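# Pin the fork link to the eye plate

## Task

Join the fork link and the eye plate by passing the 12 mm pin through both cheeks of the fork and through the eye, with the pin's head resting against the fork on the side facing the parts box. The task fails if the pin is forced into the metal of either fork cheek or the eye plate. It also fails if, at the end, either gripper or both together are holding any loose object other than the fork link or the fitted pin. The joint must stay assembled without the robot supporting it.

## Robot and tools

Robot: two xArm6 arms, each with a parallel two-finger gripper, named left_arm and right_arm. The names do not refer to sides of a camera image. Scene frame: origin on the table top midway between the arms, +z up, +x out over the table, and left_arm sits toward +y. The left_arm base is at (-0.010, +0.372, 0) m and the right_arm base at (+0.012, -0.302, 0) m, each turned slightly about z.

Gripper geometry: fingers extend along the gripper's +z axis and close along its y axis. The reported end_effector_position is the pinch point midway between the closed pads, roughly 2 cm short of the fingertips; when the fingers close, the tips advance about 10 mm along +z. Reported hand positions can be a little off, more so at long reach.

Tool execute_actions. Argument actions is a list holding zero or one item. An empty list only fetches the current state. An item with rows and optional steps is a motion: rows is a list of 1 to 15 rows, steps is 1 to 15 (default 15), each step lasts 1/30 s, one row is used per step and the final row repeats if steps exceed the row count. An item with only steps (up to 300) is a wait that sends nothing new; the time you spend replying is counted inside it. Optional pictures (boolean) controls whether camera images come back; by default they do.

Each row is a single list of 14 numbers covering both arms, always all 14 even if one arm stays put: left_arm waist, shoulder, elbow, forearm roll, wrist pitch, wrist roll, gripper opening, then the same seven for right_arm. The six joint values are absolute target angles in radians, in the same convention as the Joint positions line, not offsets. Ranges per arm: waist -6.283..6.283, shoulder -2.059..2.094, elbow -3.927..0.192, forearm roll -6.283..6.283, wrist pitch -1.693..3.142, wrist roll -6.283..6.283. True ends may differ by up to 0.010 rad. A call is rejected, with nothing sent, if any target goes more than 0.010 rad beyond a stated end and also beyond that joint's latest reading. Targets past a real end are clipped to it, and the result may then say "joint sent to its limit" (possibly about an earlier action still running); absence of that line does not prove there is more travel. The opening is an absolute value from -1 (closed) to +1 (fully open, about 0.084 m between pads).

Motion limits: joint targets change at most 3.14 rad/s with about 0.16 s to accelerate; joints of one arm are timed to arrive together. Each step the target is held within 0.623 rad of the measured angle, and if the targets would carry the gripper more than 70 mm from where it is measured, they are scaled back. So far goals take several calls. The arms keep heading toward the last row sent while you think or wait, until they settle or a step is HELD.

Result lines: a state line per arm with end-effector position (m), quaternion wxyz and velocities, all in the scene frame; Joint positions and Joint velocities per arm (six joints in rad or rad/s, then pad gap in m); grip_measured, the measured opening on the command scale; joint torques (whole drive output with per-arm offset, scale and noise, never zero). "joint command not followed" means the clearance check altered or blocked some joint targets; the rest of the row still ran. HELD marks steps where your row was not fully sent. MOTOR HOT warns at 65 °C; at 80 °C an OVER-TEMPERATURE FAULT brakes that arm until it cools. A TORQUE FAULT happens when contact torque reaches a load limit (waist and shoulder 43.5, elbow and forearm roll 26.1, wrist pitch and wrist roll 17.4 N m, carried weight included): the arm backs that joint off slightly, pauses 10 s and drops the rest of the call.

Gripping: to hold something, command an opening clearly smaller than grip_measured; the bigger the difference, the firmer the squeeze, up to about 24 N per pad for objects up to roughly 6 cm. Closing quickly can squeeze harder and may bounce the fingers open. Echoing grip_measured still presses lightly; wide objects may slide.

Cameras: cam_left_wrist and cam_right_wrist, each 672x504, mounted on the hands; their pose follows the arm's joint readings and calibration is approximate. Tool zoom_image takes camera (one of those two names) and region [x0, y0, x1, y1] in pixels of that camera's latest image, origin top-left, at most 504 by 504, and returns an enlarged view.

Tool read_manual with optional section "licences" returns URDF licence text and moves nothing. Tool finished_scene with scene (the current scene's number) ends that scene for good and reports whether the job is done, then starts any next scene; the assembly must remain correct at that moment.

Avoid: pushing parts or anything else off the table, dropping or slamming objects, hard shoves, letting the arms collide or press each other, and forcing the pin into metal. Release every tool and stray object before finishing, leaving the pinned joint standing on its own. Loose objects may sometimes be nudged by an outside disturbance, so check positions again before acting.

Each tool is called after "Call:" as a command line: name --argument value for each argument, lists and objects as JSON in quotes; but a table of rows of numbers goes row by row, as --pt "numbers of a row", without its own name.

## Session

Call:
execute_actions --actions '[]'

Scene clock: 0.00 s of 6033.50 s.
left_arm: end_effector_position=(+0.6097, +0.2205, +0.3399) grip_measured=+1.00 end_effector_quat_wxyz=(+0.020, -0.540, +0.841, -0.029) end_effector_velocity=(+0.000, +0.000, +0.000) end_effector_angular_velocity=(-0.000, -0.001, +0.001) | right_arm: end_effector_position=(+0.4949, -0.1750, +0.3092) grip_measured=+1.00 end_effector_quat_wxyz=(-0.059, +0.814, +0.557, -0.155) end_effector_velocity=(-0.000, +0.000, +0.000) end_effector_angular_velocity=(-0.000, +0.001, +0.000)
Joint positions: left_arm=[-0.122  0.66  -2.378 -0.011  1.648  1.762  0.084] | right_arm=[ 0.154  0.422 -1.963  0.006  1.874 -0.945  0.084]
Joint velocities: left_arm=[ 0.     0.    -0.001  0.    -0.    -0.001  0.   ] | right_arm=[ 0.    -0.    -0.     0.     0.001 -0.    -0.   ]
Joint torques (N m, as the arm reports them, + toward a larger angle): no reading
Motor temperatures (°C, as the motors report them): left_arm=[29 35 36 33 34 35] | right_arm=[32 31 30 32 38 29]

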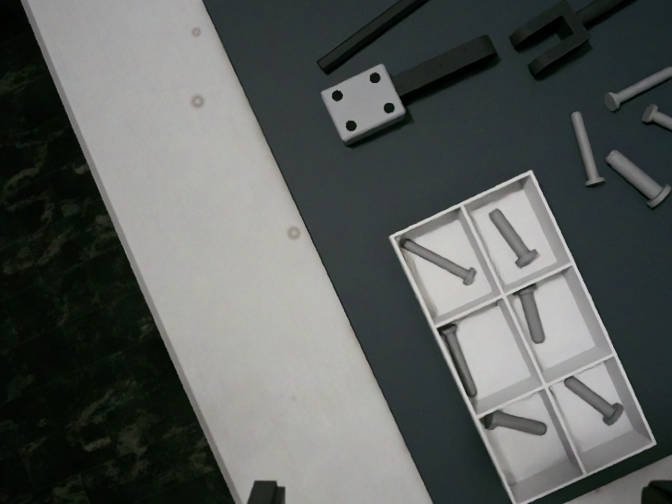

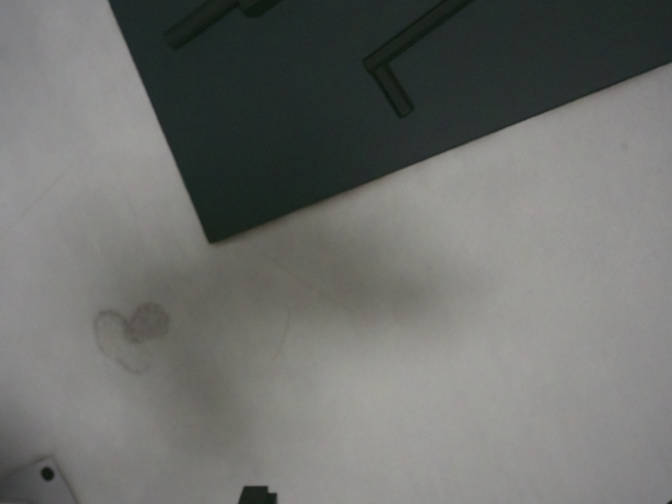

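Call:
zoom_image --camera "cam_left_wrist" --region '[300, 0, 672, 279]'

Call:
zoom_image --camera "cam_left_wrist" --region '[372, 170, 672, 470]'

Region (300, 0, 672, 279) of cam_left_wrist's 672x504 image, scaled by 1.355, with more detail than that image has; it fills the top 378 rows of this view, and the rest is white.

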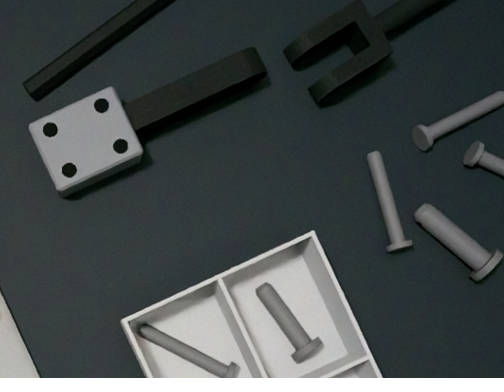

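Region (372, 170, 672, 470) of cam_left_wrist's 672x504 image, scaled by 1.680, with more detail than that image has.

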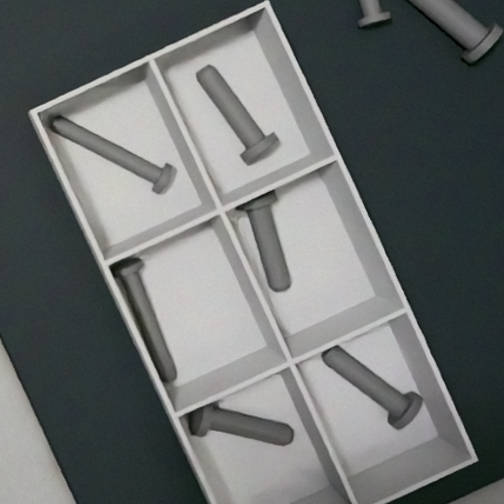

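Call:
execute_actions --actions '[{"rows":[[-0.333,-0.151,-0.894,0,1.045,1.124,1,0.154,0.422,-1.963,0.006,1.874,-0.945,1]]}]' --pictures false

Call:
execute_actions --actions '[{"steps":45}]'

Scene clock: 22.60 s of 6033.50 s.
left_arm: end_effector_position=(+0.5531, +0.1532, +0.4524) grip_measured=+1.00 end_effector_quat_wxyz=(-0.096, +0.635, -0.744, +0.181) end_effector_velocity=(-0.296, -0.096, +0.038) end_effector_angular_velocity=(-0.498, -0.239, +0.571) | right_arm: end_effector_position=(+0.4948, -0.1748, +0.3094) grip_measured=+1.00 end_effector_quat_wxyz=(-0.059, +0.814, +0.557, -0.155) end_effector_velocity=(+0.001, -0.001, +0.000) end_effector_angular_velocity=(+0.000, -0.002, -0.002)
Joint positions: left_arm=[-0.256  0.171 -1.849 -0.004  1.266  1.359  0.084] | right_arm=[ 0.154  0.422 -1.963  0.006  1.874 -0.945  0.084]
Joint velocities: left_arm=[-0.332 -1.406  1.927  0.016 -0.928 -0.98   0.   ] | right_arm=[-0.002 -0.    -0.     0.    -0.002  0.    -0.   ]
Joint torques (N m, as the arm reports them, + toward a larger angle): left_arm=[  1.22 -22.49 -14.03   0.46  -1.19   0.3 ] | right_arm=[ -0.55 -21.88 -12.81  -0.24  -0.94   0.53]
Motor temperatures (°C, as the motors report them): left_arm=[29 36 39 33 34 35] | right_arm=[32 31 32 32 38 29]
Steps of this call (steps 1 to 90: nothing new was sent; then 19.10 s passed at rest; steps 91 to 105: all 15 steps of this action). Readings (joint positions):
91: left_arm=[-0.122 0.660 -2.377 -0.011 1.648 1.762] | right_arm=[0.154 0.422 -1.963 0.006 1.874 -0.945]
92: left_arm=[-0.123 0.657 -2.373 -0.011 1.643 1.757] | right_arm=[0.154 0.422 -1.963 0.006 1.874 -0.945]
94: left_arm=[-0.134 0.622 -2.327 -0.010 1.604 1.716] | right_arm=[0.154 0.422 -1.963 0.006 1.874 -0.945]
98: left_arm=[-0.184 0.470 -2.186 -0.008 1.473 1.579] | right_arm=[0.154 0.422 -1.963 0.006 1.874 -0.945]
105: the state above

Scene clock: 24.10 s of 6033.50 s.
left_arm: end_effector_position=(+0.3705, +0.1901, +0.2000) grip_measured=+1.00 end_effector_quat_wxyz=(-0.000, +0.707, -0.707, +0.000) end_effector_velocity=(-0.000, +0.000, -0.000) end_effector_angular_velocity=(+0.000, +0.001, -0.001) | right_arm: end_effector_position=(+0.4948, -0.1748, +0.3094) grip_measured=+1.00 end_effector_quat_wxyz=(-0.059, +0.814, +0.557, -0.155) end_effector_velocity=(-0.000, -0.000, +0.002) end_effector_angular_velocity=(+0.001, -0.002, -0.000)
Joint positions: left_arm=[-0.333 -0.151 -0.894 -0.     1.045  1.124  0.084] | right_arm=[ 0.154  0.422 -1.963  0.006  1.874 -0.945  0.084]
Joint velocities: left_arm=[-0.     0.     0.001 -0.    -0.     0.001 -0.   ] | right_arm=[-0.    -0.003 -0.    -0.     0.001 -0.    -0.   ]
Joint torques (N m, as the arm reports them, + toward a larger angle): left_arm=[ -0.55 -24.45 -20.61   0.45  -1.39   0.18] | right_arm=[ -0.45 -22.   -12.74  -0.34  -0.88   0.55]
Motor temperatures (°C, as the motors report them): left_arm=[29 36 39 33 34 35] | right_arm=[32 31 33 32 38 29]
Steps of this call (steps 1 to 45: the robot went on to your last target). Readings (joint positions):
1: left_arm=[-0.267 0.125 -1.784 -0.004 1.236 1.328] | right_arm=[0.154 0.422 -1.963 0.006 1.874 -0.945]
2: left_arm=[-0.276 0.086 -1.721 -0.003 1.210 1.301] | right_arm=[0.154 0.422 -1.963 0.006 1.874 -0.945]
4: left_arm=[-0.288 0.033 -1.610 -0.003 1.176 1.264] | right_arm=[0.154 0.422 -1.963 0.006 1.874 -0.945]
8: left_arm=[-0.299 -0.008 -1.445 -0.002 1.144 1.228] | right_arm=[0.154 0.422 -1.963 0.006 1.874 -0.945]
45: the state above
All arms were judged still, so your last target was given up. Only a new action makes them travel on or press farther. Fingers that are still opening or closing keep moving.
camera_calibration (this result's frames):
cam_left_wrist: T_world_to_cam=[[-0.999682, -0.00840928, 0.0237803, 0.397171], [-0.00858959, 0.999935, -0.00749018, -0.11976], [-0.0237158, -0.00769206, -0.999689, 0.341755], [0, 0, 0, 1]] pos_world=[0.404121, 0.125721, 0.331307]
cam_right_wrist: T_world_to_cam=[[0.893131, -0.362248, -0.266632, -0.39329], [-0.323136, -0.9291, 0.17988, 0.00756831], [-0.312889, -0.0744985, -0.946864, 0.56128], [0, 0, 0, 1]] pos_world=[0.529323, -0.0936222, 0.425231]

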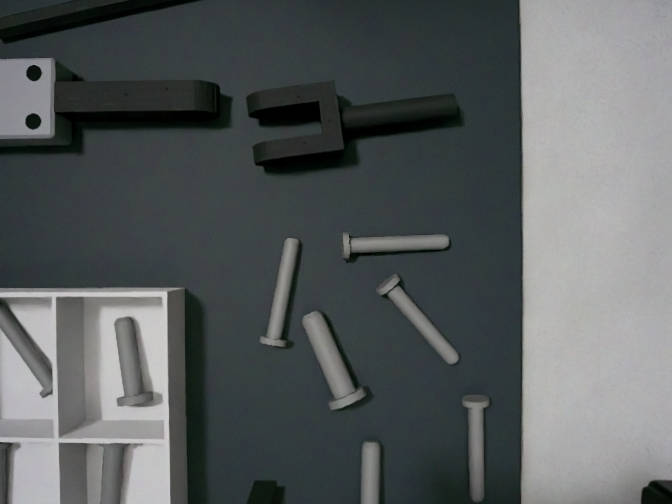

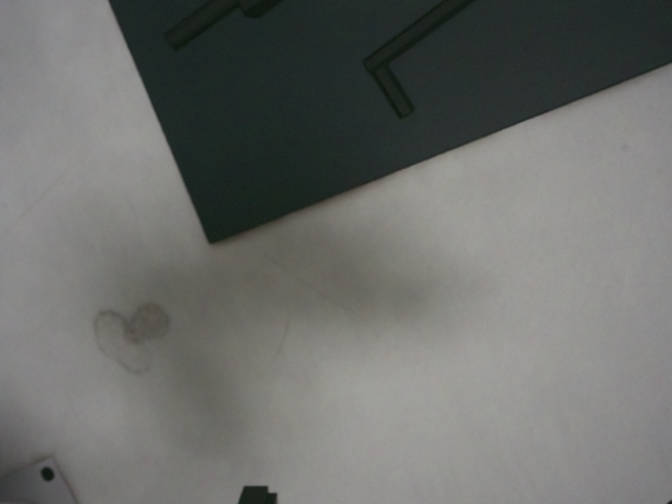

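Call:
execute_actions --actions '[{"rows":[[-0.3226,0.135,-0.8414,0,0.706,0.726,-0.4,0.154,0.422,-1.963,0.006,1.874,-0.945,1]]}]' --pictures false

Call:
execute_actions --actions '[{"steps":30}]' --pictures false

Call:
execute_actions --actions '[{"rows":[[-0.3226,0.2543,-0.8208,0,0.5665,0.726,-0.4,0.154,0.422,-1.963,0.006,1.874,-0.945,1]]}]' --pictures false

Call:
execute_actions --actions '[{"steps":20}]' --pictures false

Call:
execute_actions --actions '[{"rows":[[-0.3226,0.2543,-0.8208,0,0.5665,0.726,-1,0.154,0.422,-1.963,0.006,1.874,-0.945,1]]}]' --pictures false

Call:
execute_actions --actions '[{"steps":20}]'

Scene clock: 46.30 s of 6033.50 s.
left_arm: end_effector_position=(+0.3952, +0.1832, +0.0839) grip_measured=-0.42 end_effector_quat_wxyz=(+0.000, +0.830, -0.557, -0.003) end_effector_velocity=(+0.034, -0.013, -0.025) end_effector_angular_velocity=(-0.042, -0.094, +0.213) | right_arm: end_effector_position=(+0.4948, -0.1748, +0.3094) grip_measured=+1.00 end_effector_quat_wxyz=(-0.059, +0.814, +0.557, -0.155) end_effector_velocity=(+0.000, -0.000, -0.000) end_effector_angular_velocity=(+0.000, -0.001, -0.001)
Joint positions: left_arm=[-0.323  0.124 -0.842  0.     0.723  0.746  0.026] | right_arm=[ 0.154  0.422 -1.963  0.006  1.874 -0.945  0.084]
Joint velocities: left_arm=[ 0.005  0.101 -0.017  0.001 -0.187 -0.208  0.   ] | right_arm=[-0.001  0.    -0.    -0.    -0.001  0.    -0.   ]
Joint torques (N m, as the arm reports them, + toward a larger angle): left_arm=[ -0.57 -33.73 -19.21   0.21  -1.28   0.29] | right_arm=[ -0.23 -21.91 -12.85  -0.19  -0.78   0.51]
Motor temperatures (°C, as the motors report them): left_arm=[29 36 39 33 34 35] | right_arm=[32 32 33 32 38 29]
Steps of this call (steps 1 to 90: nothing new was sent; then 18.70 s passed at rest; steps 91 to 105: all 15 steps of this action). Readings (joint positions):
91: left_arm=[-0.333 -0.151 -0.894 0.000 1.045 1.124] | right_arm=[0.154 0.422 -1.963 0.006 1.874 -0.945]
92: left_arm=[-0.333 -0.149 -0.894 -0.000 1.041 1.119] | right_arm=[0.154 0.422 -1.963 0.006 1.874 -0.945]
94: left_arm=[-0.332 -0.123 -0.892 -0.000 1.004 1.077] | right_arm=[0.154 0.422 -1.963 0.006 1.874 -0.945]
98: left_arm=[-0.328 -0.002 -0.865 0.000 0.870 0.918] | right_arm=[0.154 0.422 -1.963 0.006 1.874 -0.945]
105: the state above

Scene clock: 47.30 s of 6033.50 s.
left_arm: end_effector_position=(+0.3972, +0.1825, +0.0800) grip_measured=-0.42 end_effector_quat_wxyz=(-0.000, +0.836, -0.549, +0.000) end_effector_velocity=(+0.000, -0.000, +0.000) end_effector_angular_velocity=(+0.000, -0.000, -0.001) | right_arm: end_effector_position=(+0.4948, -0.1748, +0.3094) grip_measured=+1.00 end_effector_quat_wxyz=(-0.059, +0.814, +0.557, -0.155) end_effector_velocity=(-0.000, +0.001, +0.000) end_effector_angular_velocity=(+0.000, -0.001, +0.003)
Joint positions: left_arm=[-0.323  0.135 -0.841  0.     0.706  0.726  0.026] | right_arm=[ 0.154  0.422 -1.963  0.006  1.874 -0.945  0.084]
Joint velocities: left_arm=[ 0.    -0.    -0.     0.     0.     0.001 -0.   ] | right_arm=[ 0.002 -0.001  0.    -0.    -0.    -0.     0.   ]
Joint torques (N m, as the arm reports them, + toward a larger angle): left_arm=[ -0.65 -29.99 -17.9    0.5   -1.35   0.34] | right_arm=[ -0.2  -21.76 -12.9   -0.25  -0.81   0.7 ]
Motor temperatures (°C, as the motors report them): left_arm=[29 36 39 33 34 35] | right_arm=[32 32 33 32 38 29]
Steps of this call (steps 1 to 30: the robot went on to your last target). Readings (joint positions):
1: left_arm=[-0.323 0.126 -0.842 0.000 0.718 0.740] | right_arm=[0.154 0.422 -1.963 0.006 1.874 -0.945]
2: left_arm=[-0.323 0.128 -0.843 -0.000 0.714 0.736] | right_arm=[0.154 0.422 -1.963 0.006 1.874 -0.945]
4: left_arm=[-0.323 0.130 -0.843 -0.000 0.710 0.731] | right_arm=[0.154 0.422 -1.963 0.006 1.874 -0.945]
8: left_arm=[-0.323 0.133 -0.842 -0.000 0.707 0.727] | right_arm=[0.154 0.422 -1.963 0.006 1.874 -0.945]
30: the state above
All arms were judged still, so your last target was given up. Only a new action makes them travel on or press farther. Fingers that are still opening or closing keep moving.

Scene clock: 47.80 s of 6033.50 s.
left_arm: end_effector_position=(+0.3977, +0.1822, +0.0317) grip_measured=-0.42 end_effector_quat_wxyz=(-0.000, +0.836, -0.549, +0.001) end_effector_velocity=(+0.000, -0.000, -0.001) end_effector_angular_velocity=(-0.003, -0.005, +0.000) | right_arm: end_effector_position=(+0.4948, -0.1748, +0.3094) grip_measured=+1.00 end_effector_quat_wxyz=(-0.059, +0.814, +0.557, -0.155) end_effector_velocity=(+0.000, -0.000, +0.000) end_effector_angular_velocity=(+0.000, -0.001, -0.001)
Joint positions: left_arm=[-0.323  0.251 -0.822 -0.     0.569  0.726  0.026] | right_arm=[ 0.154  0.422 -1.963  0.006  1.874 -0.945  0.084]
Joint velocities: left_arm=[-0.     0.002  0.004 -0.001 -0.013  0.     0.   ] | right_arm=[-0.    -0.     0.     0.    -0.001  0.     0.   ]
Joint torques (N m, as the arm reports them, + toward a larger angle): left_arm=[ -0.08 -25.15 -16.05   0.2   -2.28   0.27] | right_arm=[ -0.22 -21.89 -12.72  -0.18  -0.91   0.52]
Motor temperatures (°C, as the motors report them): left_arm=[29 36 39 33 34 35] | right_arm=[32 32 33 32 38 29]
Steps of this call (steps 1 to 15: all 15 steps of this action). Readings (joint positions):
1: left_arm=[-0.323 0.135 -0.841 -0.000 0.706 0.726] | right_arm=[0.154 0.422 -1.963 0.006 1.874 -0.945]
2: left_arm=[-0.323 0.138 -0.841 -0.000 0.701 0.726] | right_arm=[0.154 0.422 -1.963 0.006 1.874 -0.945]
4: left_arm=[-0.323 0.166 -0.840 -0.000 0.662 0.726] | right_arm=[0.154 0.422 -1.963 0.006 1.874 -0.945]
8: left_arm=[-0.323 0.240 -0.819 0.000 0.591 0.726] | right_arm=[0.154 0.422 -1.963 0.006 1.874 -0.945]
15: the state above

Scene clock: 48.47 s of 6033.50 s.
left_arm: end_effector_position=(+0.3977, +0.1822, +0.0309) grip_measured=-0.42 end_effector_quat_wxyz=(-0.000, +0.836, -0.549, +0.001) end_effector_velocity=(-0.000, +0.000, -0.001) end_effector_angular_velocity=(+0.000, +0.001, +0.001) | right_arm: end_effector_position=(+0.4948, -0.1748, +0.3094) grip_measured=+1.00 end_effector_quat_wxyz=(-0.059, +0.814, +0.557, -0.155) end_effector_velocity=(+0.001, -0.001, -0.001) end_effector_angular_velocity=(-0.000, +0.001, -0.001)
Joint positions: left_arm=[-0.323  0.253 -0.822  0.     0.567  0.726  0.026] | right_arm=[ 0.154  0.422 -1.963  0.006  1.874 -0.945  0.084]
Joint velocities: left_arm=[-0.     0.002  0.     0.    -0.001 -0.001  0.   ] | right_arm=[-0.001  0.002  0.     0.    -0.001  0.    -0.   ]
Joint torques (N m, as the arm reports them, + toward a larger angle): left_arm=[ -0.53 -13.79 -13.19   0.21  -3.12   0.21] | right_arm=[ -0.21 -21.92 -12.8   -0.27  -0.83   0.56]
Motor temperatures (°C, as the motors report them): left_arm=[29 36 39 33 34 35] | right_arm=[32 32 33 32 38 29]
Steps of this call (steps 1 to 15: the robot went on to your last target; steps 16 to 20: nothing new was sent). Readings (joint positions):
1: left_arm=[-0.323 0.251 -0.822 -0.000 0.569 0.726] | right_arm=[0.154 0.422 -1.963 0.006 1.874 -0.945]
2: left_arm=[-0.323 0.251 -0.822 -0.000 0.569 0.726] | right_arm=[0.154 0.422 -1.963 0.006 1.874 -0.945]
4: left_arm=[-0.323 0.251 -0.822 -0.000 0.568 0.726] | right_arm=[0.154 0.422 -1.963 0.006 1.874 -0.945]
8: left_arm=[-0.323 0.252 -0.822 -0.000 0.568 0.726] | right_arm=[0.154 0.422 -1.963 0.006 1.874 -0.945]
20: the state above
All arms were judged still, so your last target was given up. Only a new action makes them travel on or press farther. Fingers that are still opening or closing keep moving.

Scene clock: 48.97 s of 6033.50 s.
left_arm: end_effector_position=(+0.3984, +0.1821, +0.0309) grip_measured=-0.58 end_effector_quat_wxyz=(-0.000, +0.836, -0.549, +0.002) end_effector_velocity=(-0.001, +0.000, -0.000) end_effector_angular_velocity=(+0.000, +0.002, +0.000) | right_arm: end_effector_position=(+0.4948, -0.1748, +0.3094) grip_measured=+1.00 end_effector_quat_wxyz=(-0.059, +0.814, +0.557, -0.155) end_effector_velocity=(+0.000, -0.000, -0.000) end_effector_angular_velocity=(-0.000, +0.001, +0.000)
Joint positions: left_arm=[-0.322  0.254 -0.823  0.     0.565  0.726  0.019] | right_arm=[ 0.154  0.422 -1.963  0.006  1.874 -0.945  0.084]
Joint velocities: left_arm=[-0.    -0.001  0.001 -0.001  0.002  0.    -0.   ] | right_arm=[-0.     0.001 -0.    -0.     0.    -0.001  0.   ]
Joint torques (N m, as the arm reports them, + toward a larger angle): left_arm=[ -2.41 -14.54  -6.48   0.18  -0.37   0.44] | right_arm=[ -0.1  -21.7  -12.9   -0.19  -0.8    0.67]
Motor temperatures (°C, as the motors report them): left_arm=[29 36 39 33 34 35] | right_arm=[32 32 33 32 38 29]
Steps of this call (steps 1 to 15: all 15 steps of this action). Readings (joint positions):
1: left_arm=[-0.323 0.253 -0.822 0.000 0.566 0.726] | right_arm=[0.154 0.422 -1.963 0.006 1.874 -0.945]
2: left_arm=[-0.322 0.253 -0.823 0.000 0.565 0.726] | right_arm=[0.154 0.422 -1.963 0.006 1.874 -0.945]
4: left_arm=[-0.322 0.254 -0.823 0.000 0.564 0.726] | right_arm=[0.154 0.422 -1.963 0.006 1.874 -0.945]
8: left_arm=[-0.322 0.254 -0.823 0.000 0.564 0.726] | right_arm=[0.154 0.422 -1.963 0.006 1.874 -0.945]
15: the state above

Scene clock: 49.63 s of 6033.50 s.
left_arm: end_effector_position=(+0.3978, +0.1822, +0.0306) grip_measured=-0.58 end_effector_quat_wxyz=(-0.000, +0.836, -0.549, +0.001) end_effector_velocity=(-0.001, +0.000, -0.001) end_effector_angular_velocity=(+0.001, +0.002, +0.000) | right_arm: end_effector_position=(+0.4948, -0.1748, +0.3094) grip_measured=+1.00 end_effector_quat_wxyz=(-0.059, +0.814, +0.557, -0.155) end_effector_velocity=(+0.000, +0.000, -0.000) end_effector_angular_velocity=(+0.000, -0.001, +0.000)
Joint positions: left_arm=[-0.322  0.254 -0.822  0.     0.566  0.726  0.019] | right_arm=[ 0.154  0.422 -1.963  0.006  1.874 -0.945  0.084]
Joint velocities: left_arm=[-0.     0.     0.002  0.001  0.001 -0.001 -0.   ] | right_arm=[ 0.     0.     0.     0.    -0.002 -0.     0.   ]
Joint torques (N m, as the arm reports them, + toward a larger angle): left_arm=[ -3.46 -10.96  -2.47   0.07   0.96   0.38] | right_arm=[ -0.04 -21.81 -12.84  -0.28  -0.87   0.58]
Motor temperatures (°C, as the motors report them): left_arm=[29 36 39 33 34 35] | right_arm=[32 32 33 32 38 29]
Steps of this call (steps 1 to 15: the robot went on to your last target; steps 16 to 20: nothing new was sent). Readings (joint positions):
1: left_arm=[-0.322 0.254 -0.823 0.000 0.565 0.726] | right_arm=[0.154 0.422 -1.963 0.006 1.874 -0.945]
2: left_arm=[-0.322 0.254 -0.822 0.000 0.565 0.726] | right_arm=[0.154 0.422 -1.963 0.006 1.874 -0.945]
4: left_arm=[-0.322 0.254 -0.822 0.000 0.565 0.726] | right_arm=[0.154 0.422 -1.963 0.006 1.874 -0.945]
8: left_arm=[-0.322 0.254 -0.822 0.000 0.565 0.726] | right_arm=[0.154 0.422 -1.963 0.006 1.874 -0.945]
20: the state above
All arms were judged still, so your last target was given up. Only a new action makes them travel on or press farther. Fingers that are still opening or closing keep moving.
camera_calibration (this result's frames):
cam_left_wrist: T_world_to_cam=[[-0.914129, -0.404801, 0.0224771, 0.466709], [-0.405073, 0.91424, -0.00904427, 0.0604296], [-0.0168884, -0.0173725, -0.999706, 0.17201], [0, 0, 0, 1]] pos_world=[0.454015, 0.136665, 0.162016]
cam_right_wrist: T_world_to_cam=[[0.893132, -0.362248, -0.266632, -0.39329], [-0.323136, -0.9291, 0.17988, 0.00756834], [-0.312889, -0.0744983, -0.946864, 0.56128], [0, 0, 0, 1]] pos_world=[0.529323, -0.0936221, 0.425231]

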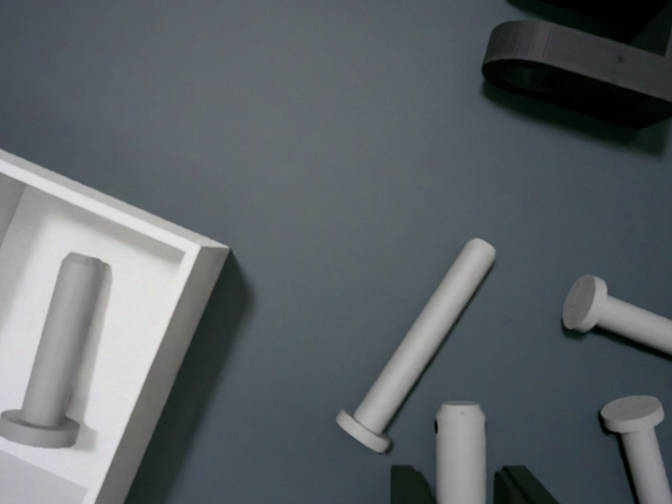

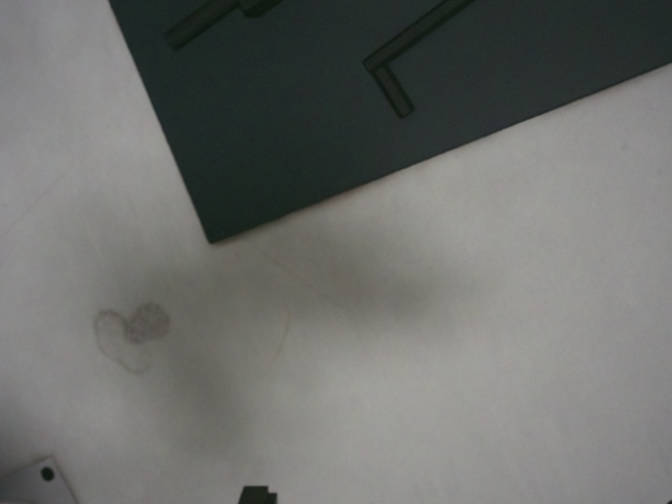

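Call:
execute_actions --actions '[{"rows":[[-0.3226,0.243,-0.8227,0,0.58,0.726,-0.4,0.154,0.422,-1.963,0.006,1.874,-0.945,1]]}]' --pictures false

Call:
execute_actions --actions '[{"rows":[[-0.3286,0.2524,-0.8341,0,0.5817,0.72,-0.4,0.154,0.422,-1.963,0.006,1.874,-0.945,1]]}]' --pictures false

Call:
execute_actions --actions '[{"steps":15}]' --pictures false

Call:
execute_actions --actions '[{"rows":[[-0.3286,0.2524,-0.8341,0,0.5817,0.72,-1,0.154,0.422,-1.963,0.006,1.874,-0.945,1]]}]' --pictures false

Call:
execute_actions --actions '[{"steps":15}]'

Scene clock: 61.03 s of 6033.50 s.
left_arm: end_effector_position=(+0.3942, +0.1836, +0.0319) grip_measured=-0.42 end_effector_quat_wxyz=(+0.001, +0.836, -0.549, -0.005) end_effector_velocity=(+0.002, +0.001, +0.002) end_effector_angular_velocity=(-0.001, -0.002, +0.005) | right_arm: end_effector_position=(+0.4948, -0.1748, +0.3094) grip_measured=+1.00 end_effector_quat_wxyz=(-0.059, +0.814, +0.557, -0.155) end_effector_velocity=(+0.000, -0.000, -0.000) end_effector_angular_velocity=(-0.000, +0.001, -0.001)
Joint positions: left_arm=[-0.323  0.246 -0.819 -0.     0.582  0.726  0.026] | right_arm=[ 0.154  0.422 -1.963  0.006  1.874 -0.945  0.084]
Joint velocities: left_arm=[ 0.004 -0.004 -0.001  0.     0.003 -0.001 -0.   ] | right_arm=[-0.001  0.001 -0.     0.     0.     0.     0.   ]
Joint torques (N m, as the arm reports them, + toward a larger angle): left_arm=[  0.33 -27.82 -13.14   0.4   -0.46   0.22] | right_arm=[ -0.38 -21.83 -12.83  -0.21  -0.89   0.69]
Motor temperatures (°C, as the motors report them): left_arm=[29 35 38 33 34 35] | right_arm=[32 32 33 32 38 29]
Steps of this call (steps 1 to 90: nothing new was sent; then 7.90 s passed at rest; steps 91 to 105: all 15 steps of this action). Readings (joint positions):
91: left_arm=[-0.323 0.254 -0.822 0.000 0.567 0.726] | right_arm=[0.154 0.422 -1.963 0.006 1.874 -0.945]
92: left_arm=[-0.323 0.253 -0.822 0.000 0.568 0.726] | right_arm=[0.154 0.422 -1.963 0.006 1.874 -0.945]
94: left_arm=[-0.324 0.251 -0.821 -0.001 0.574 0.726] | right_arm=[0.154 0.422 -1.963 0.006 1.874 -0.945]
98: left_arm=[-0.324 0.248 -0.819 -0.000 0.579 0.726] | right_arm=[0.154 0.422 -1.963 0.006 1.874 -0.945]
105: the state above

Scene clock: 61.53 s of 6033.50 s.
left_arm: end_effector_position=(+0.3985, +0.1788, +0.0336) grip_measured=-0.42 end_effector_quat_wxyz=(+0.000, +0.836, -0.549, -0.000) end_effector_velocity=(+0.002, -0.001, +0.003) end_effector_angular_velocity=(-0.003, -0.006, +0.002) | right_arm: end_effector_position=(+0.4948, -0.1748, +0.3094) grip_measured=+1.00 end_effector_quat_wxyz=(-0.059, +0.814, +0.557, -0.155) end_effector_velocity=(-0.000, +0.000, -0.000) end_effector_angular_velocity=(-0.000, +0.002, +0.001)
Joint positions: left_arm=[-0.329  0.253 -0.834 -0.     0.582  0.72   0.026] | right_arm=[ 0.154  0.422 -1.963  0.006  1.874 -0.945  0.084]
Joint velocities: left_arm=[ 0.    -0.004 -0.003 -0.001  0.    -0.001 -0.   ] | right_arm=[ 0.001  0.     0.    -0.     0.001 -0.    -0.   ]
Joint torques (N m, as the arm reports them, + toward a larger angle): left_arm=[ -0.26 -31.3  -15.93   0.18  -1.29   0.32] | right_arm=[ -0.22 -21.53 -12.75  -0.06  -0.84   0.58]
Motor temperatures (°C, as the motors report them): left_arm=[29 36 38 33 34 35] | right_arm=[32 32 33 32 38 29]
Steps of this call (steps 1 to 15: all 15 steps of this action). Readings (joint positions):
1: left_arm=[-0.323 0.246 -0.819 -0.000 0.582 0.726] | right_arm=[0.154 0.422 -1.963 0.006 1.874 -0.945]
2: left_arm=[-0.324 0.247 -0.820 -0.000 0.583 0.725] | right_arm=[0.154 0.422 -1.963 0.006 1.874 -0.945]
4: left_arm=[-0.325 0.250 -0.824 0.000 0.585 0.722] | right_arm=[0.154 0.422 -1.963 0.006 1.874 -0.945]
8: left_arm=[-0.328 0.253 -0.831 -0.000 0.582 0.721] | right_arm=[0.154 0.422 -1.963 0.006 1.874 -0.945]
15: the state above

Scene clock: 62.03 s of 6033.50 s.
left_arm: end_effector_position=(+0.3988, +0.1787, +0.0340) grip_measured=-0.42 end_effector_quat_wxyz=(+0.000, +0.836, -0.549, -0.000) end_effector_velocity=(+0.000, -0.000, +0.000) end_effector_angular_velocity=(+0.000, -0.000, -0.001) | right_arm: end_effector_position=(+0.4948, -0.1748, +0.3094) grip_measured=+1.00 end_effector_quat_wxyz=(-0.059, +0.814, +0.557, -0.155) end_effector_velocity=(+0.000, -0.001, -0.000) end_effector_angular_velocity=(-0.000, +0.000, -0.002)
Joint positions: left_arm=[-0.329  0.252 -0.834 -0.     0.582  0.72   0.026] | right_arm=[ 0.154  0.422 -1.963  0.006  1.874 -0.945  0.084]
Joint velocities: left_arm=[-0.     0.    -0.     0.001 -0.    -0.     0.   ] | right_arm=[-0.002  0.    -0.    -0.     0.     0.    -0.   ]
Joint torques (N m, as the arm reports them, + toward a larger angle): left_arm=[ -0.37 -31.25 -16.15   0.31  -1.37   0.23] | right_arm=[  0.12 -21.88 -12.75  -0.26  -0.92   0.58]
Motor temperatures (°C, as the motors report them): left_arm=[29 36 38 33 34 35] | right_arm=[32 32 33 32 38 29]
Steps of this call (steps 1 to 15: the robot went on to your last target). Readings (joint positions):
1: left_arm=[-0.329 0.253 -0.834 -0.000 0.582 0.720] | right_arm=[0.154 0.422 -1.963 0.006 1.874 -0.945]
2: left_arm=[-0.329 0.253 -0.834 -0.000 0.582 0.720] | right_arm=[0.154 0.422 -1.963 0.006 1.874 -0.945]
4: left_arm=[-0.329 0.253 -0.834 -0.000 0.582 0.720] | right_arm=[0.154 0.422 -1.963 0.006 1.874 -0.945]
8: left_arm=[-0.329 0.253 -0.834 -0.000 0.582 0.720] | right_arm=[0.154 0.422 -1.963 0.006 1.874 -0.945]
15: the state above
All arms were judged still, so your last target was given up. Only a new action makes them travel on or press farther. Fingers that are still opening or closing keep moving.

Scene clock: 62.53 s of 6033.50 s.
left_arm: end_effector_position=(+0.3988, +0.1787, +0.0340) grip_measured=-0.74 end_effector_quat_wxyz=(+0.000, +0.836, -0.549, -0.000) end_effector_velocity=(+0.000, -0.000, +0.000) end_effector_angular_velocity=(-0.000, -0.001, -0.000) | right_arm: end_effector_position=(+0.4948, -0.1748, +0.3094) grip_measured=+1.00 end_effector_quat_wxyz=(-0.059, +0.814, +0.557, -0.155) end_effector_velocity=(+0.000, -0.000, +0.001) end_effector_angular_velocity=(+0.001, -0.003, -0.001)
Joint positions: left_arm=[-0.329  0.252 -0.834 -0.     0.582  0.72   0.011] | right_arm=[ 0.154  0.422 -1.963  0.006  1.874 -0.945  0.084]
Joint velocities: left_arm=[ 0.    -0.    -0.001  0.    -0.     0.    -0.   ] | right_arm=[-0.001 -0.002  0.    -0.    -0.001  0.     0.   ]
Joint torques (N m, as the arm reports them, + toward a larger angle): left_arm=[ -0.38 -31.55 -16.37   0.2   -1.25   0.39] | right_arm=[ -0.04 -21.75 -12.6   -0.34  -0.82   0.58]
Motor temperatures (°C, as the motors report them): left_arm=[29 36 38 33 34 35] | right_arm=[32 32 33 32 38 29]
Steps of this call (steps 1 to 15: all 15 steps of this action). Readings (joint positions):
1: left_arm=[-0.329 0.252 -0.834 -0.000 0.582 0.720] | right_arm=[0.154 0.422 -1.963 0.006 1.874 -0.945]
2: left_arm=[-0.329 0.252 -0.834 -0.000 0.582 0.720] | right_arm=[0.154 0.422 -1.963 0.006 1.874 -0.945]
4: left_arm=[-0.329 0.252 -0.834 -0.000 0.582 0.720] | right_arm=[0.154 0.422 -1.963 0.006 1.874 -0.945]
8: left_arm=[-0.329 0.252 -0.834 -0.000 0.582 0.720] | right_arm=[0.154 0.422 -1.963 0.006 1.874 -0.945]
15: the state above

Scene clock: 63.03 s of 6033.50 s.
left_arm: end_effector_position=(+0.3988, +0.1787, +0.0340) grip_measured=-0.74 end_effector_quat_wxyz=(+0.000, +0.836, -0.549, -0.000) end_effector_velocity=(+0.000, -0.000, +0.000) end_effector_angular_velocity=(-0.000, -0.001, +0.001) | right_arm: end_effector_position=(+0.4948, -0.1748, +0.3094) grip_measured=+1.00 end_effector_quat_wxyz=(-0.059, +0.814, +0.557, -0.155) end_effector_velocity=(-0.000, +0.000, +0.000) end_effector_angular_velocity=(-0.000, +0.001, +0.001)
Joint positions: left_arm=[-0.329  0.252 -0.834 -0.     0.582  0.72   0.011] | right_arm=[ 0.154  0.422 -1.963  0.006  1.874 -0.945  0.084]
Joint velocities: left_arm=[-0.    -0.    -0.    -0.    -0.    -0.001  0.   ] | right_arm=[ 0.001 -0.    -0.    -0.     0.001  0.     0.   ]
Joint torques (N m, as the arm reports them, + toward a larger angle): left_arm=[ -0.22 -31.57 -16.33   0.28  -1.27   0.13] | right_arm=[ -0.17 -21.83 -12.83  -0.14  -0.78   0.54]
Motor temperatures (°C, as the motors report them): left_arm=[29 36 38 33 34 35] | right_arm=[32 32 33 32 38 29]
Steps of this call (steps 1 to 15: the robot went on to your last target). Readings (joint positions):
1: left_arm=[-0.329 0.252 -0.834 -0.000 0.582 0.720] | right_arm=[0.154 0.422 -1.963 0.006 1.874 -0.945]
2: left_arm=[-0.329 0.252 -0.834 -0.000 0.582 0.720] | right_arm=[0.154 0.422 -1.963 0.006 1.874 -0.945]
4: left_arm=[-0.329 0.252 -0.834 -0.000 0.582 0.720] | right_arm=[0.154 0.422 -1.963 0.006 1.874 -0.945]
8: left_arm=[-0.329 0.252 -0.834 -0.000 0.582 0.720] | right_arm=[0.154 0.422 -1.963 0.006 1.874 -0.945]
15: the state above
All arms were judged still, so your last target was given up. Only a new action makes them travel on or press farther. Fingers that are still opening or closing keep moving.
camera_calibration (this result's frames):
cam_left_wrist: T_world_to_cam=[[-0.914124, -0.404727, 0.0239381, 0.466071], [-0.404994, 0.914289, -0.00740685, 0.0640199], [-0.0188886, -0.0164656, -0.999686, 0.176067], [0, 0, 0, 1]] pos_world=[0.4553, 0.132998, 0.165329]
cam_right_wrist: T_world_to_cam=[[0.893131, -0.362248, -0.266632, -0.39329], [-0.323136, -0.9291, 0.17988, 0.00756847], [-0.312889, -0.0744983, -0.946864, 0.56128], [0, 0, 0, 1]] pos_world=[0.529323, -0.0936222, 0.425231]

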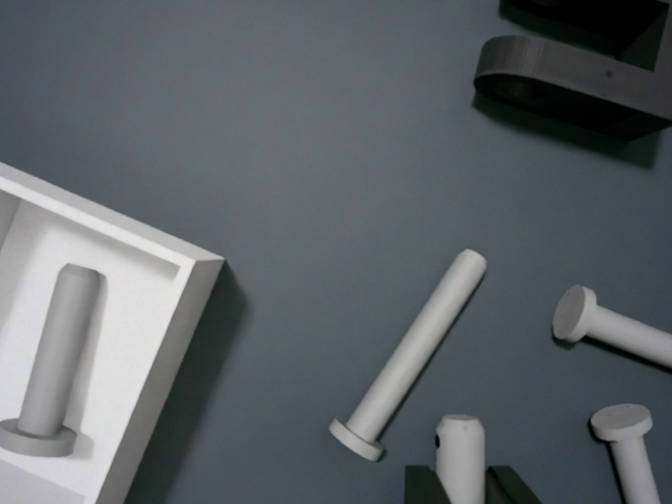

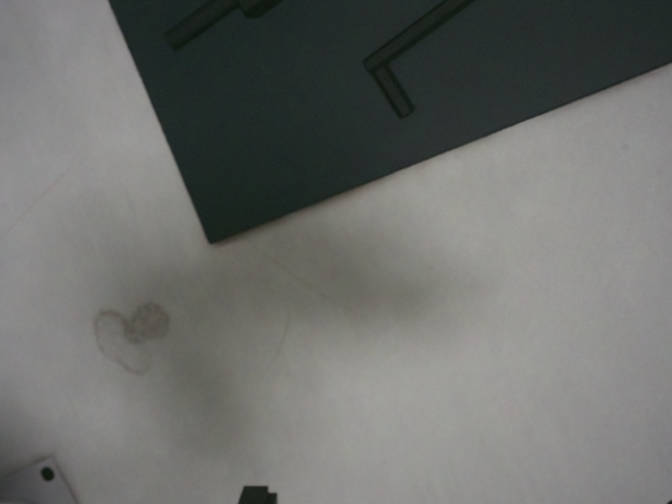

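Call:
execute_actions --actions '[{"rows":[[-0.33,-0.151,-0.894,0,1.045,0.4,-1,0.154,0.422,-1.963,0.006,1.874,-0.945,1]]}]' --pictures false

Call:
execute_actions --actions '[{"steps":20}]' --pictures false

Call:
execute_actions --actions '[{"rows":[[-0.55,0.1,-0.4,0,-0.9,0,-1,0.154,0.422,-1.963,0.006,1.874,-0.945,1]]}]' --pictures false

Call:
execute_actions --actions '[{"steps":60}]' --pictures false

Call:
execute_actions --actions '[{"rows":[[-0.55,0.53,-0.184,0,-1.346,0,-1,0.154,0.422,-1.963,0.006,1.874,-0.945,1]]}]' --pictures false

Call:
execute_actions --actions '[{"steps":40}]'

Scene clock: 75.43 s of 6033.50 s.
left_arm: end_effector_position=(+0.3787, +0.1876, +0.1848) grip_measured=-0.74 end_effector_quat_wxyz=(+0.000, +0.905, -0.426, +0.004) end_effector_velocity=(-0.050, +0.023, +0.230) end_effector_angular_velocity=(-0.040, -0.076, +0.387) | right_arm: end_effector_position=(+0.4948, -0.1748, +0.3094) grip_measured=+1.00 end_effector_quat_wxyz=(-0.059, +0.814, +0.557, -0.155) end_effector_velocity=(-0.000, +0.000, -0.000) end_effector_angular_velocity=(-0.000, +0.001, +0.001)
Joint positions: left_arm=[-0.33  -0.11  -0.89  -0.     0.993  0.436  0.011] | right_arm=[ 0.154  0.422 -1.963  0.006  1.874 -0.945  0.084]
Joint velocities: left_arm=[-0.001 -0.531 -0.11  -0.002  0.555 -0.388 -0.   ] | right_arm=[ 0.001  0.    -0.     0.     0.001  0.     0.   ]
Joint torques (N m, as the arm reports them, + toward a larger angle): left_arm=[ -0.84 -10.01 -15.17   0.31  -1.2    0.53] | right_arm=[ -0.2  -21.98 -12.68  -0.19  -0.86   0.55]
Motor temperatures (°C, as the motors report them): left_arm=[29 36 38 33 34 35] | right_arm=[32 32 34 32 38 29]
Steps of this call (steps 1 to 90: nothing new was sent; then 8.90 s passed at rest; steps 91 to 105: all 15 steps of this action). Readings (joint positions):
91: left_arm=[-0.329 0.252 -0.834 0.000 0.582 0.720] | right_arm=[0.154 0.422 -1.963 0.006 1.874 -0.945]
92: left_arm=[-0.329 0.250 -0.834 0.000 0.587 0.717] | right_arm=[0.154 0.422 -1.963 0.006 1.874 -0.945]
94: left_arm=[-0.329 0.219 -0.835 0.000 0.629 0.688] | right_arm=[0.154 0.422 -1.963 0.006 1.874 -0.945]
98: left_arm=[-0.329 0.089 -0.861 -0.000 0.768 0.591] | right_arm=[0.154 0.422 -1.963 0.006 1.874 -0.945]
105: the state above

Scene clock: 76.10 s of 6033.50 s.
left_arm: end_effector_position=(+0.3709, +0.1913, +0.1998) grip_measured=-0.74 end_effector_quat_wxyz=(-0.000, +0.912, -0.409, -0.000) end_effector_velocity=(-0.000, -0.000, +0.001) end_effector_angular_velocity=(-0.001, -0.001, -0.000) | right_arm: end_effector_position=(+0.4948, -0.1748, +0.3094) grip_measured=+1.00 end_effector_quat_wxyz=(-0.059, +0.814, +0.557, -0.155) end_effector_velocity=(-0.000, +0.000, -0.000) end_effector_angular_velocity=(-0.000, +0.001, +0.001)
Joint positions: left_arm=[-0.33  -0.151 -0.894  0.     1.045  0.4    0.011] | right_arm=[ 0.154  0.422 -1.963  0.006  1.874 -0.945  0.084]
Joint velocities: left_arm=[ 0.    -0.002  0.    -0.001  0.001  0.001 -0.   ] | right_arm=[ 0.001  0.     0.     0.     0.001 -0.    -0.   ]
Joint torques (N m, as the arm reports them, + toward a larger angle): left_arm=[ -0.11 -24.13 -20.35   0.31  -1.2    0.46] | right_arm=[ -0.2  -21.83 -12.86  -0.28  -0.85   0.64]
Motor temperatures (°C, as the motors report them): left_arm=[29 36 38 33 34 35] | right_arm=[32 32 34 32 38 29]
Steps of this call (steps 1 to 20: the robot went on to your last target). Readings (joint positions):
1: left_arm=[-0.330 -0.124 -0.893 -0.000 1.008 0.425] | right_arm=[0.154 0.422 -1.963 0.006 1.874 -0.945]
2: left_arm=[-0.330 -0.133 -0.894 -0.000 1.019 0.418] | right_arm=[0.154 0.422 -1.963 0.006 1.874 -0.945]
4: left_arm=[-0.330 -0.141 -0.892 0.000 1.032 0.409] | right_arm=[0.154 0.422 -1.963 0.006 1.874 -0.945]
8: left_arm=[-0.330 -0.147 -0.892 0.000 1.042 0.402] | right_arm=[0.154 0.422 -1.963 0.006 1.874 -0.945]
20: the state above

Scene clock: 76.60 s of 6033.50 s.
left_arm: end_effector_position=(+0.3220, +0.1537, +0.0588) grip_measured=-0.74 end_effector_quat_wxyz=(+0.006, +0.934, -0.357, +0.028) end_effector_velocity=(-0.070, -0.141, -0.279) end_effector_angular_velocity=(-0.521, -0.717, +0.320) | right_arm: end_effector_position=(+0.4948, -0.1748, +0.3094) grip_measured=+1.00 end_effector_quat_wxyz=(-0.059, +0.814, +0.557, -0.155) end_effector_velocity=(+0.000, -0.000, +0.000) end_effector_angular_velocity=(+0.000, -0.001, -0.001)
Joint positions: left_arm=[-0.469  0.008 -0.582 -0.     0.517  0.148  0.011] | right_arm=[ 0.154  0.422 -1.963  0.006  1.874 -0.945  0.084]
Joint velocities: left_arm=[-0.393  0.447  0.881 -0.001 -2.214 -0.714 -0.   ] | right_arm=[-0.001 -0.001  0.    -0.    -0.     0.    -0.   ]
Joint torques (N m, as the arm reports them, + toward a larger angle): left_arm=[ -1.58 -24.41 -16.03   0.44  -2.08   0.24] | right_arm=[ -0.37 -21.81 -12.77  -0.2   -0.8    0.58]
Motor temperatures (°C, as the motors report them): left_arm=[29 36 38 33 34 35] | right_arm=[32 32 34 32 38 29]
Steps of this call (steps 1 to 15: all 15 steps of this action). Readings (joint positions):
1: left_arm=[-0.330 -0.151 -0.894 0.000 1.045 0.400] | right_arm=[0.154 0.422 -1.963 0.006 1.874 -0.945]
2: left_arm=[-0.331 -0.150 -0.892 0.000 1.040 0.397] | right_arm=[0.154 0.422 -1.963 0.006 1.874 -0.945]
4: left_arm=[-0.344 -0.138 -0.866 0.000 0.999 0.371] | right_arm=[0.154 0.422 -1.963 0.006 1.874 -0.945]
8: left_arm=[-0.388 -0.084 -0.762 -0.000 0.870 0.294] | right_arm=[0.154 0.422 -1.963 0.006 1.874 -0.945]
15: the state above

Scene clock: 78.60 s of 6033.50 s.
left_arm: end_effector_position=(+0.3992, +0.0525, +0.2201) grip_measured=-0.74 end_effector_quat_wxyz=(+0.184, +0.780, -0.269, +0.534) end_effector_velocity=(-0.000, -0.000, -0.000) end_effector_angular_velocity=(+0.000, +0.001, -0.001) | right_arm: end_effector_position=(+0.4948, -0.1748, +0.3094) grip_measured=+1.00 end_effector_quat_wxyz=(-0.059, +0.814, +0.557, -0.155) end_effector_velocity=(+0.000, -0.000, +0.001) end_effector_angular_velocity=(+0.000, -0.002, -0.001)
Joint positions: left_arm=[-0.55   0.1   -0.4    0.    -0.9   -0.     0.011] | right_arm=[ 0.154  0.422 -1.963  0.006  1.874 -0.945  0.084]
Joint velocities: left_arm=[ 0.     0.     0.     0.001 -0.    -0.     0.   ] | right_arm=[-0.    -0.001  0.    -0.    -0.001  0.     0.   ]
Joint torques (N m, as the arm reports them, + toward a larger angle): left_arm=[ -0.26 -24.22 -13.57   0.26  -1.9    0.43] | right_arm=[ -0.09 -21.99 -12.93  -0.34  -0.92   0.55]
Motor temperatures (°C, as the motors report them): left_arm=[29 36 38 33 34 35] | right_arm=[32 32 34 32 38 29]
Steps of this call (steps 1 to 45: the robot went on to your last target; steps 46 to 60: nothing new was sent). Readings (joint positions):
1: left_arm=[-0.482 0.023 -0.552 -0.000 0.438 0.124] | right_arm=[0.154 0.422 -1.963 0.006 1.874 -0.945]
2: left_arm=[-0.495 0.038 -0.522 0.000 0.353 0.100] | right_arm=[0.154 0.422 -1.963 0.006 1.874 -0.945]
4: left_arm=[-0.518 0.065 -0.470 0.000 0.173 0.060] | right_arm=[0.154 0.422 -1.963 0.006 1.874 -0.945]
8: left_arm=[-0.539 0.088 -0.424 0.000 -0.164 0.021] | right_arm=[0.154 0.422 -1.963 0.006 1.874 -0.945]
60: the state above
All arms were judged still, so your last target was given up. Only a new action makes them travel on or press farther. Fingers that are still opening or closing keep moving.

Scene clock: 79.10 s of 6033.50 s.
left_arm: end_effector_position=(+0.3220, +0.1128, +0.0814) grip_measured=-0.74 end_effector_quat_wxyz=(+0.160, +0.823, -0.284, +0.465) end_effector_velocity=(-0.200, +0.156, -0.224) end_effector_angular_velocity=(+0.251, +0.320, -0.001) | right_arm: end_effector_position=(+0.4948, -0.1748, +0.3094) grip_measured=+1.00 end_effector_quat_wxyz=(-0.059, +0.814, +0.557, -0.155) end_effector_velocity=(-0.000, +0.001, +0.001) end_effector_angular_velocity=(+0.001, -0.001, +0.001)
Joint positions: left_arm=[-0.55   0.464 -0.216  0.    -1.276 -0.     0.011] | right_arm=[ 0.154  0.422 -1.963  0.006  1.874 -0.945  0.084]
Joint velocities: left_arm=[-0.001  0.746  0.392  0.    -0.732  0.001 -0.   ] | right_arm=[ 0.001 -0.001 -0.     0.    -0.    -0.     0.   ]
Joint torques (N m, as the arm reports them, + toward a larger angle): left_arm=[ -0.21 -31.88  -6.73   0.42  -2.06   0.26] | right_arm=[ -0.12 -21.86 -12.83  -0.25  -0.92   0.59]
Motor temperatures (°C, as the motors report them): left_arm=[29 36 38 33 35 35] | right_arm=[32 32 34 32 38 29]
Steps of this call (steps 1 to 15: all 15 steps of this action). Readings (joint positions):
1: left_arm=[-0.550 0.100 -0.400 -0.000 -0.900 0.000] | right_arm=[0.154 0.422 -1.963 0.006 1.874 -0.945]
2: left_arm=[-0.550 0.103 -0.399 -0.000 -0.905 0.000] | right_arm=[0.154 0.422 -1.963 0.006 1.874 -0.945]
4: left_arm=[-0.550 0.137 -0.384 -0.000 -0.946 0.000] | right_arm=[0.154 0.422 -1.963 0.006 1.874 -0.945]
8: left_arm=[-0.550 0.258 -0.320 0.000 -1.063 -0.000] | right_arm=[0.154 0.422 -1.963 0.006 1.874 -0.945]
15: the state above

Scene clock: 80.43 s of 6033.50 s.
left_arm: end_effector_position=(+0.3051, +0.1260, +0.0650) grip_measured=-0.74 end_effector_quat_wxyz=(+0.156, +0.830, -0.286, +0.453) end_effector_velocity=(+0.000, -0.000, +0.000) end_effector_angular_velocity=(-0.000, -0.000, -0.000) | right_arm: end_effector_position=(+0.4948, -0.1748, +0.3094) grip_measured=+1.00 end_effector_quat_wxyz=(-0.059, +0.814, +0.557, -0.155) end_effector_velocity=(+0.000, +0.000, -0.000) end_effector_angular_velocity=(-0.000, -0.000, -0.000)
Joint positions: left_arm=[-0.55   0.53  -0.184  0.    -1.346 -0.     0.011] | right_arm=[ 0.154  0.422 -1.963  0.006  1.874 -0.945  0.084]
Joint velocities: left_arm=[-0. -0. -0.  0.  0. -0.  0.] | right_arm=[-0.     0.001  0.    -0.    -0.001  0.    -0.   ]
Joint torques (N m, as the arm reports them, + toward a larger angle): left_arm=[ -0.17 -22.61  -1.62   0.56  -2.1    0.16] | right_arm=[ -0.05 -21.94 -12.81  -0.28  -0.89   0.54]
Motor temperatures (°C, as the motors report them): left_arm=[29 36 38 33 35 35] | right_arm=[32 32 34 32 38 29]
Steps of this call (steps 1 to 30: the robot went on to your last target; steps 31 to 40: nothing new was sent). Readings (joint positions):
1: left_arm=[-0.550 0.486 -0.205 0.000 -1.296 -0.000] | right_arm=[0.154 0.422 -1.963 0.006 1.874 -0.945]
2: left_arm=[-0.550 0.500 -0.197 0.000 -1.311 -0.000] | right_arm=[0.154 0.422 -1.963 0.006 1.874 -0.945]
4: left_arm=[-0.550 0.515 -0.191 0.000 -1.329 -0.000] | right_arm=[0.154 0.422 -1.963 0.006 1.874 -0.945]
8: left_arm=[-0.550 0.525 -0.187 -0.000 -1.342 0.000] | right_arm=[0.154 0.422 -1.963 0.006 1.874 -0.945]
40: the state above
All arms were judged still, so your last target was given up. Only a new action makes them travel on or press farther. Fingers that are still opening or closing keep moving.
camera_calibration (this result's frames):
cam_left_wrist: T_world_to_cam=[[-0.628113, -0.77787, 0.019805, 0.318382], [-0.425854, 0.322343, -0.845425, 0.209923], [0.651247, -0.539457, -0.533726, 0.035498], [0, 0, 0, 1]] pos_world=[0.266259, 0.199142, 0.190115]
cam_right_wrist: T_world_to_cam=[[0.893132, -0.362248, -0.266632, -0.39329], [-0.323136, -0.9291, 0.17988, 0.00756838], [-0.312889, -0.0744984, -0.946864, 0.56128], [0, 0, 0, 1]] pos_world=[0.529323, -0.0936221, 0.425231]

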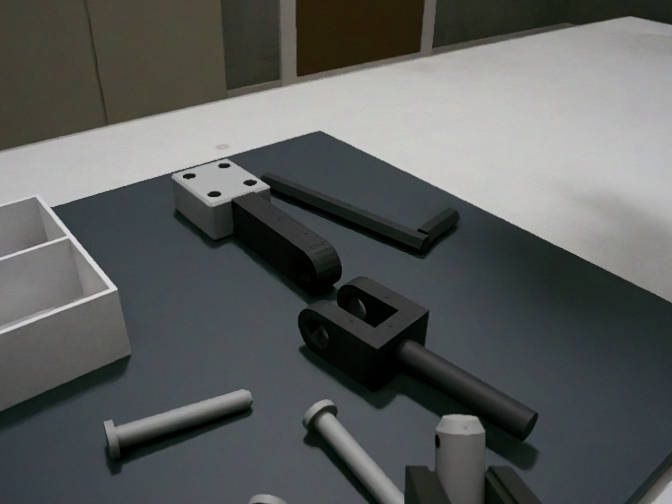

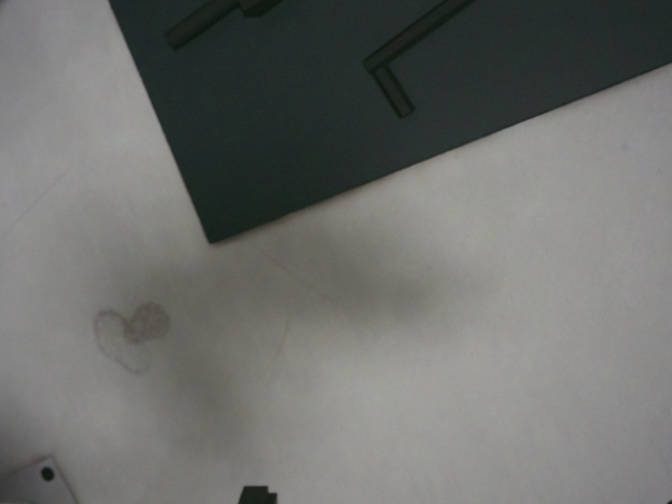

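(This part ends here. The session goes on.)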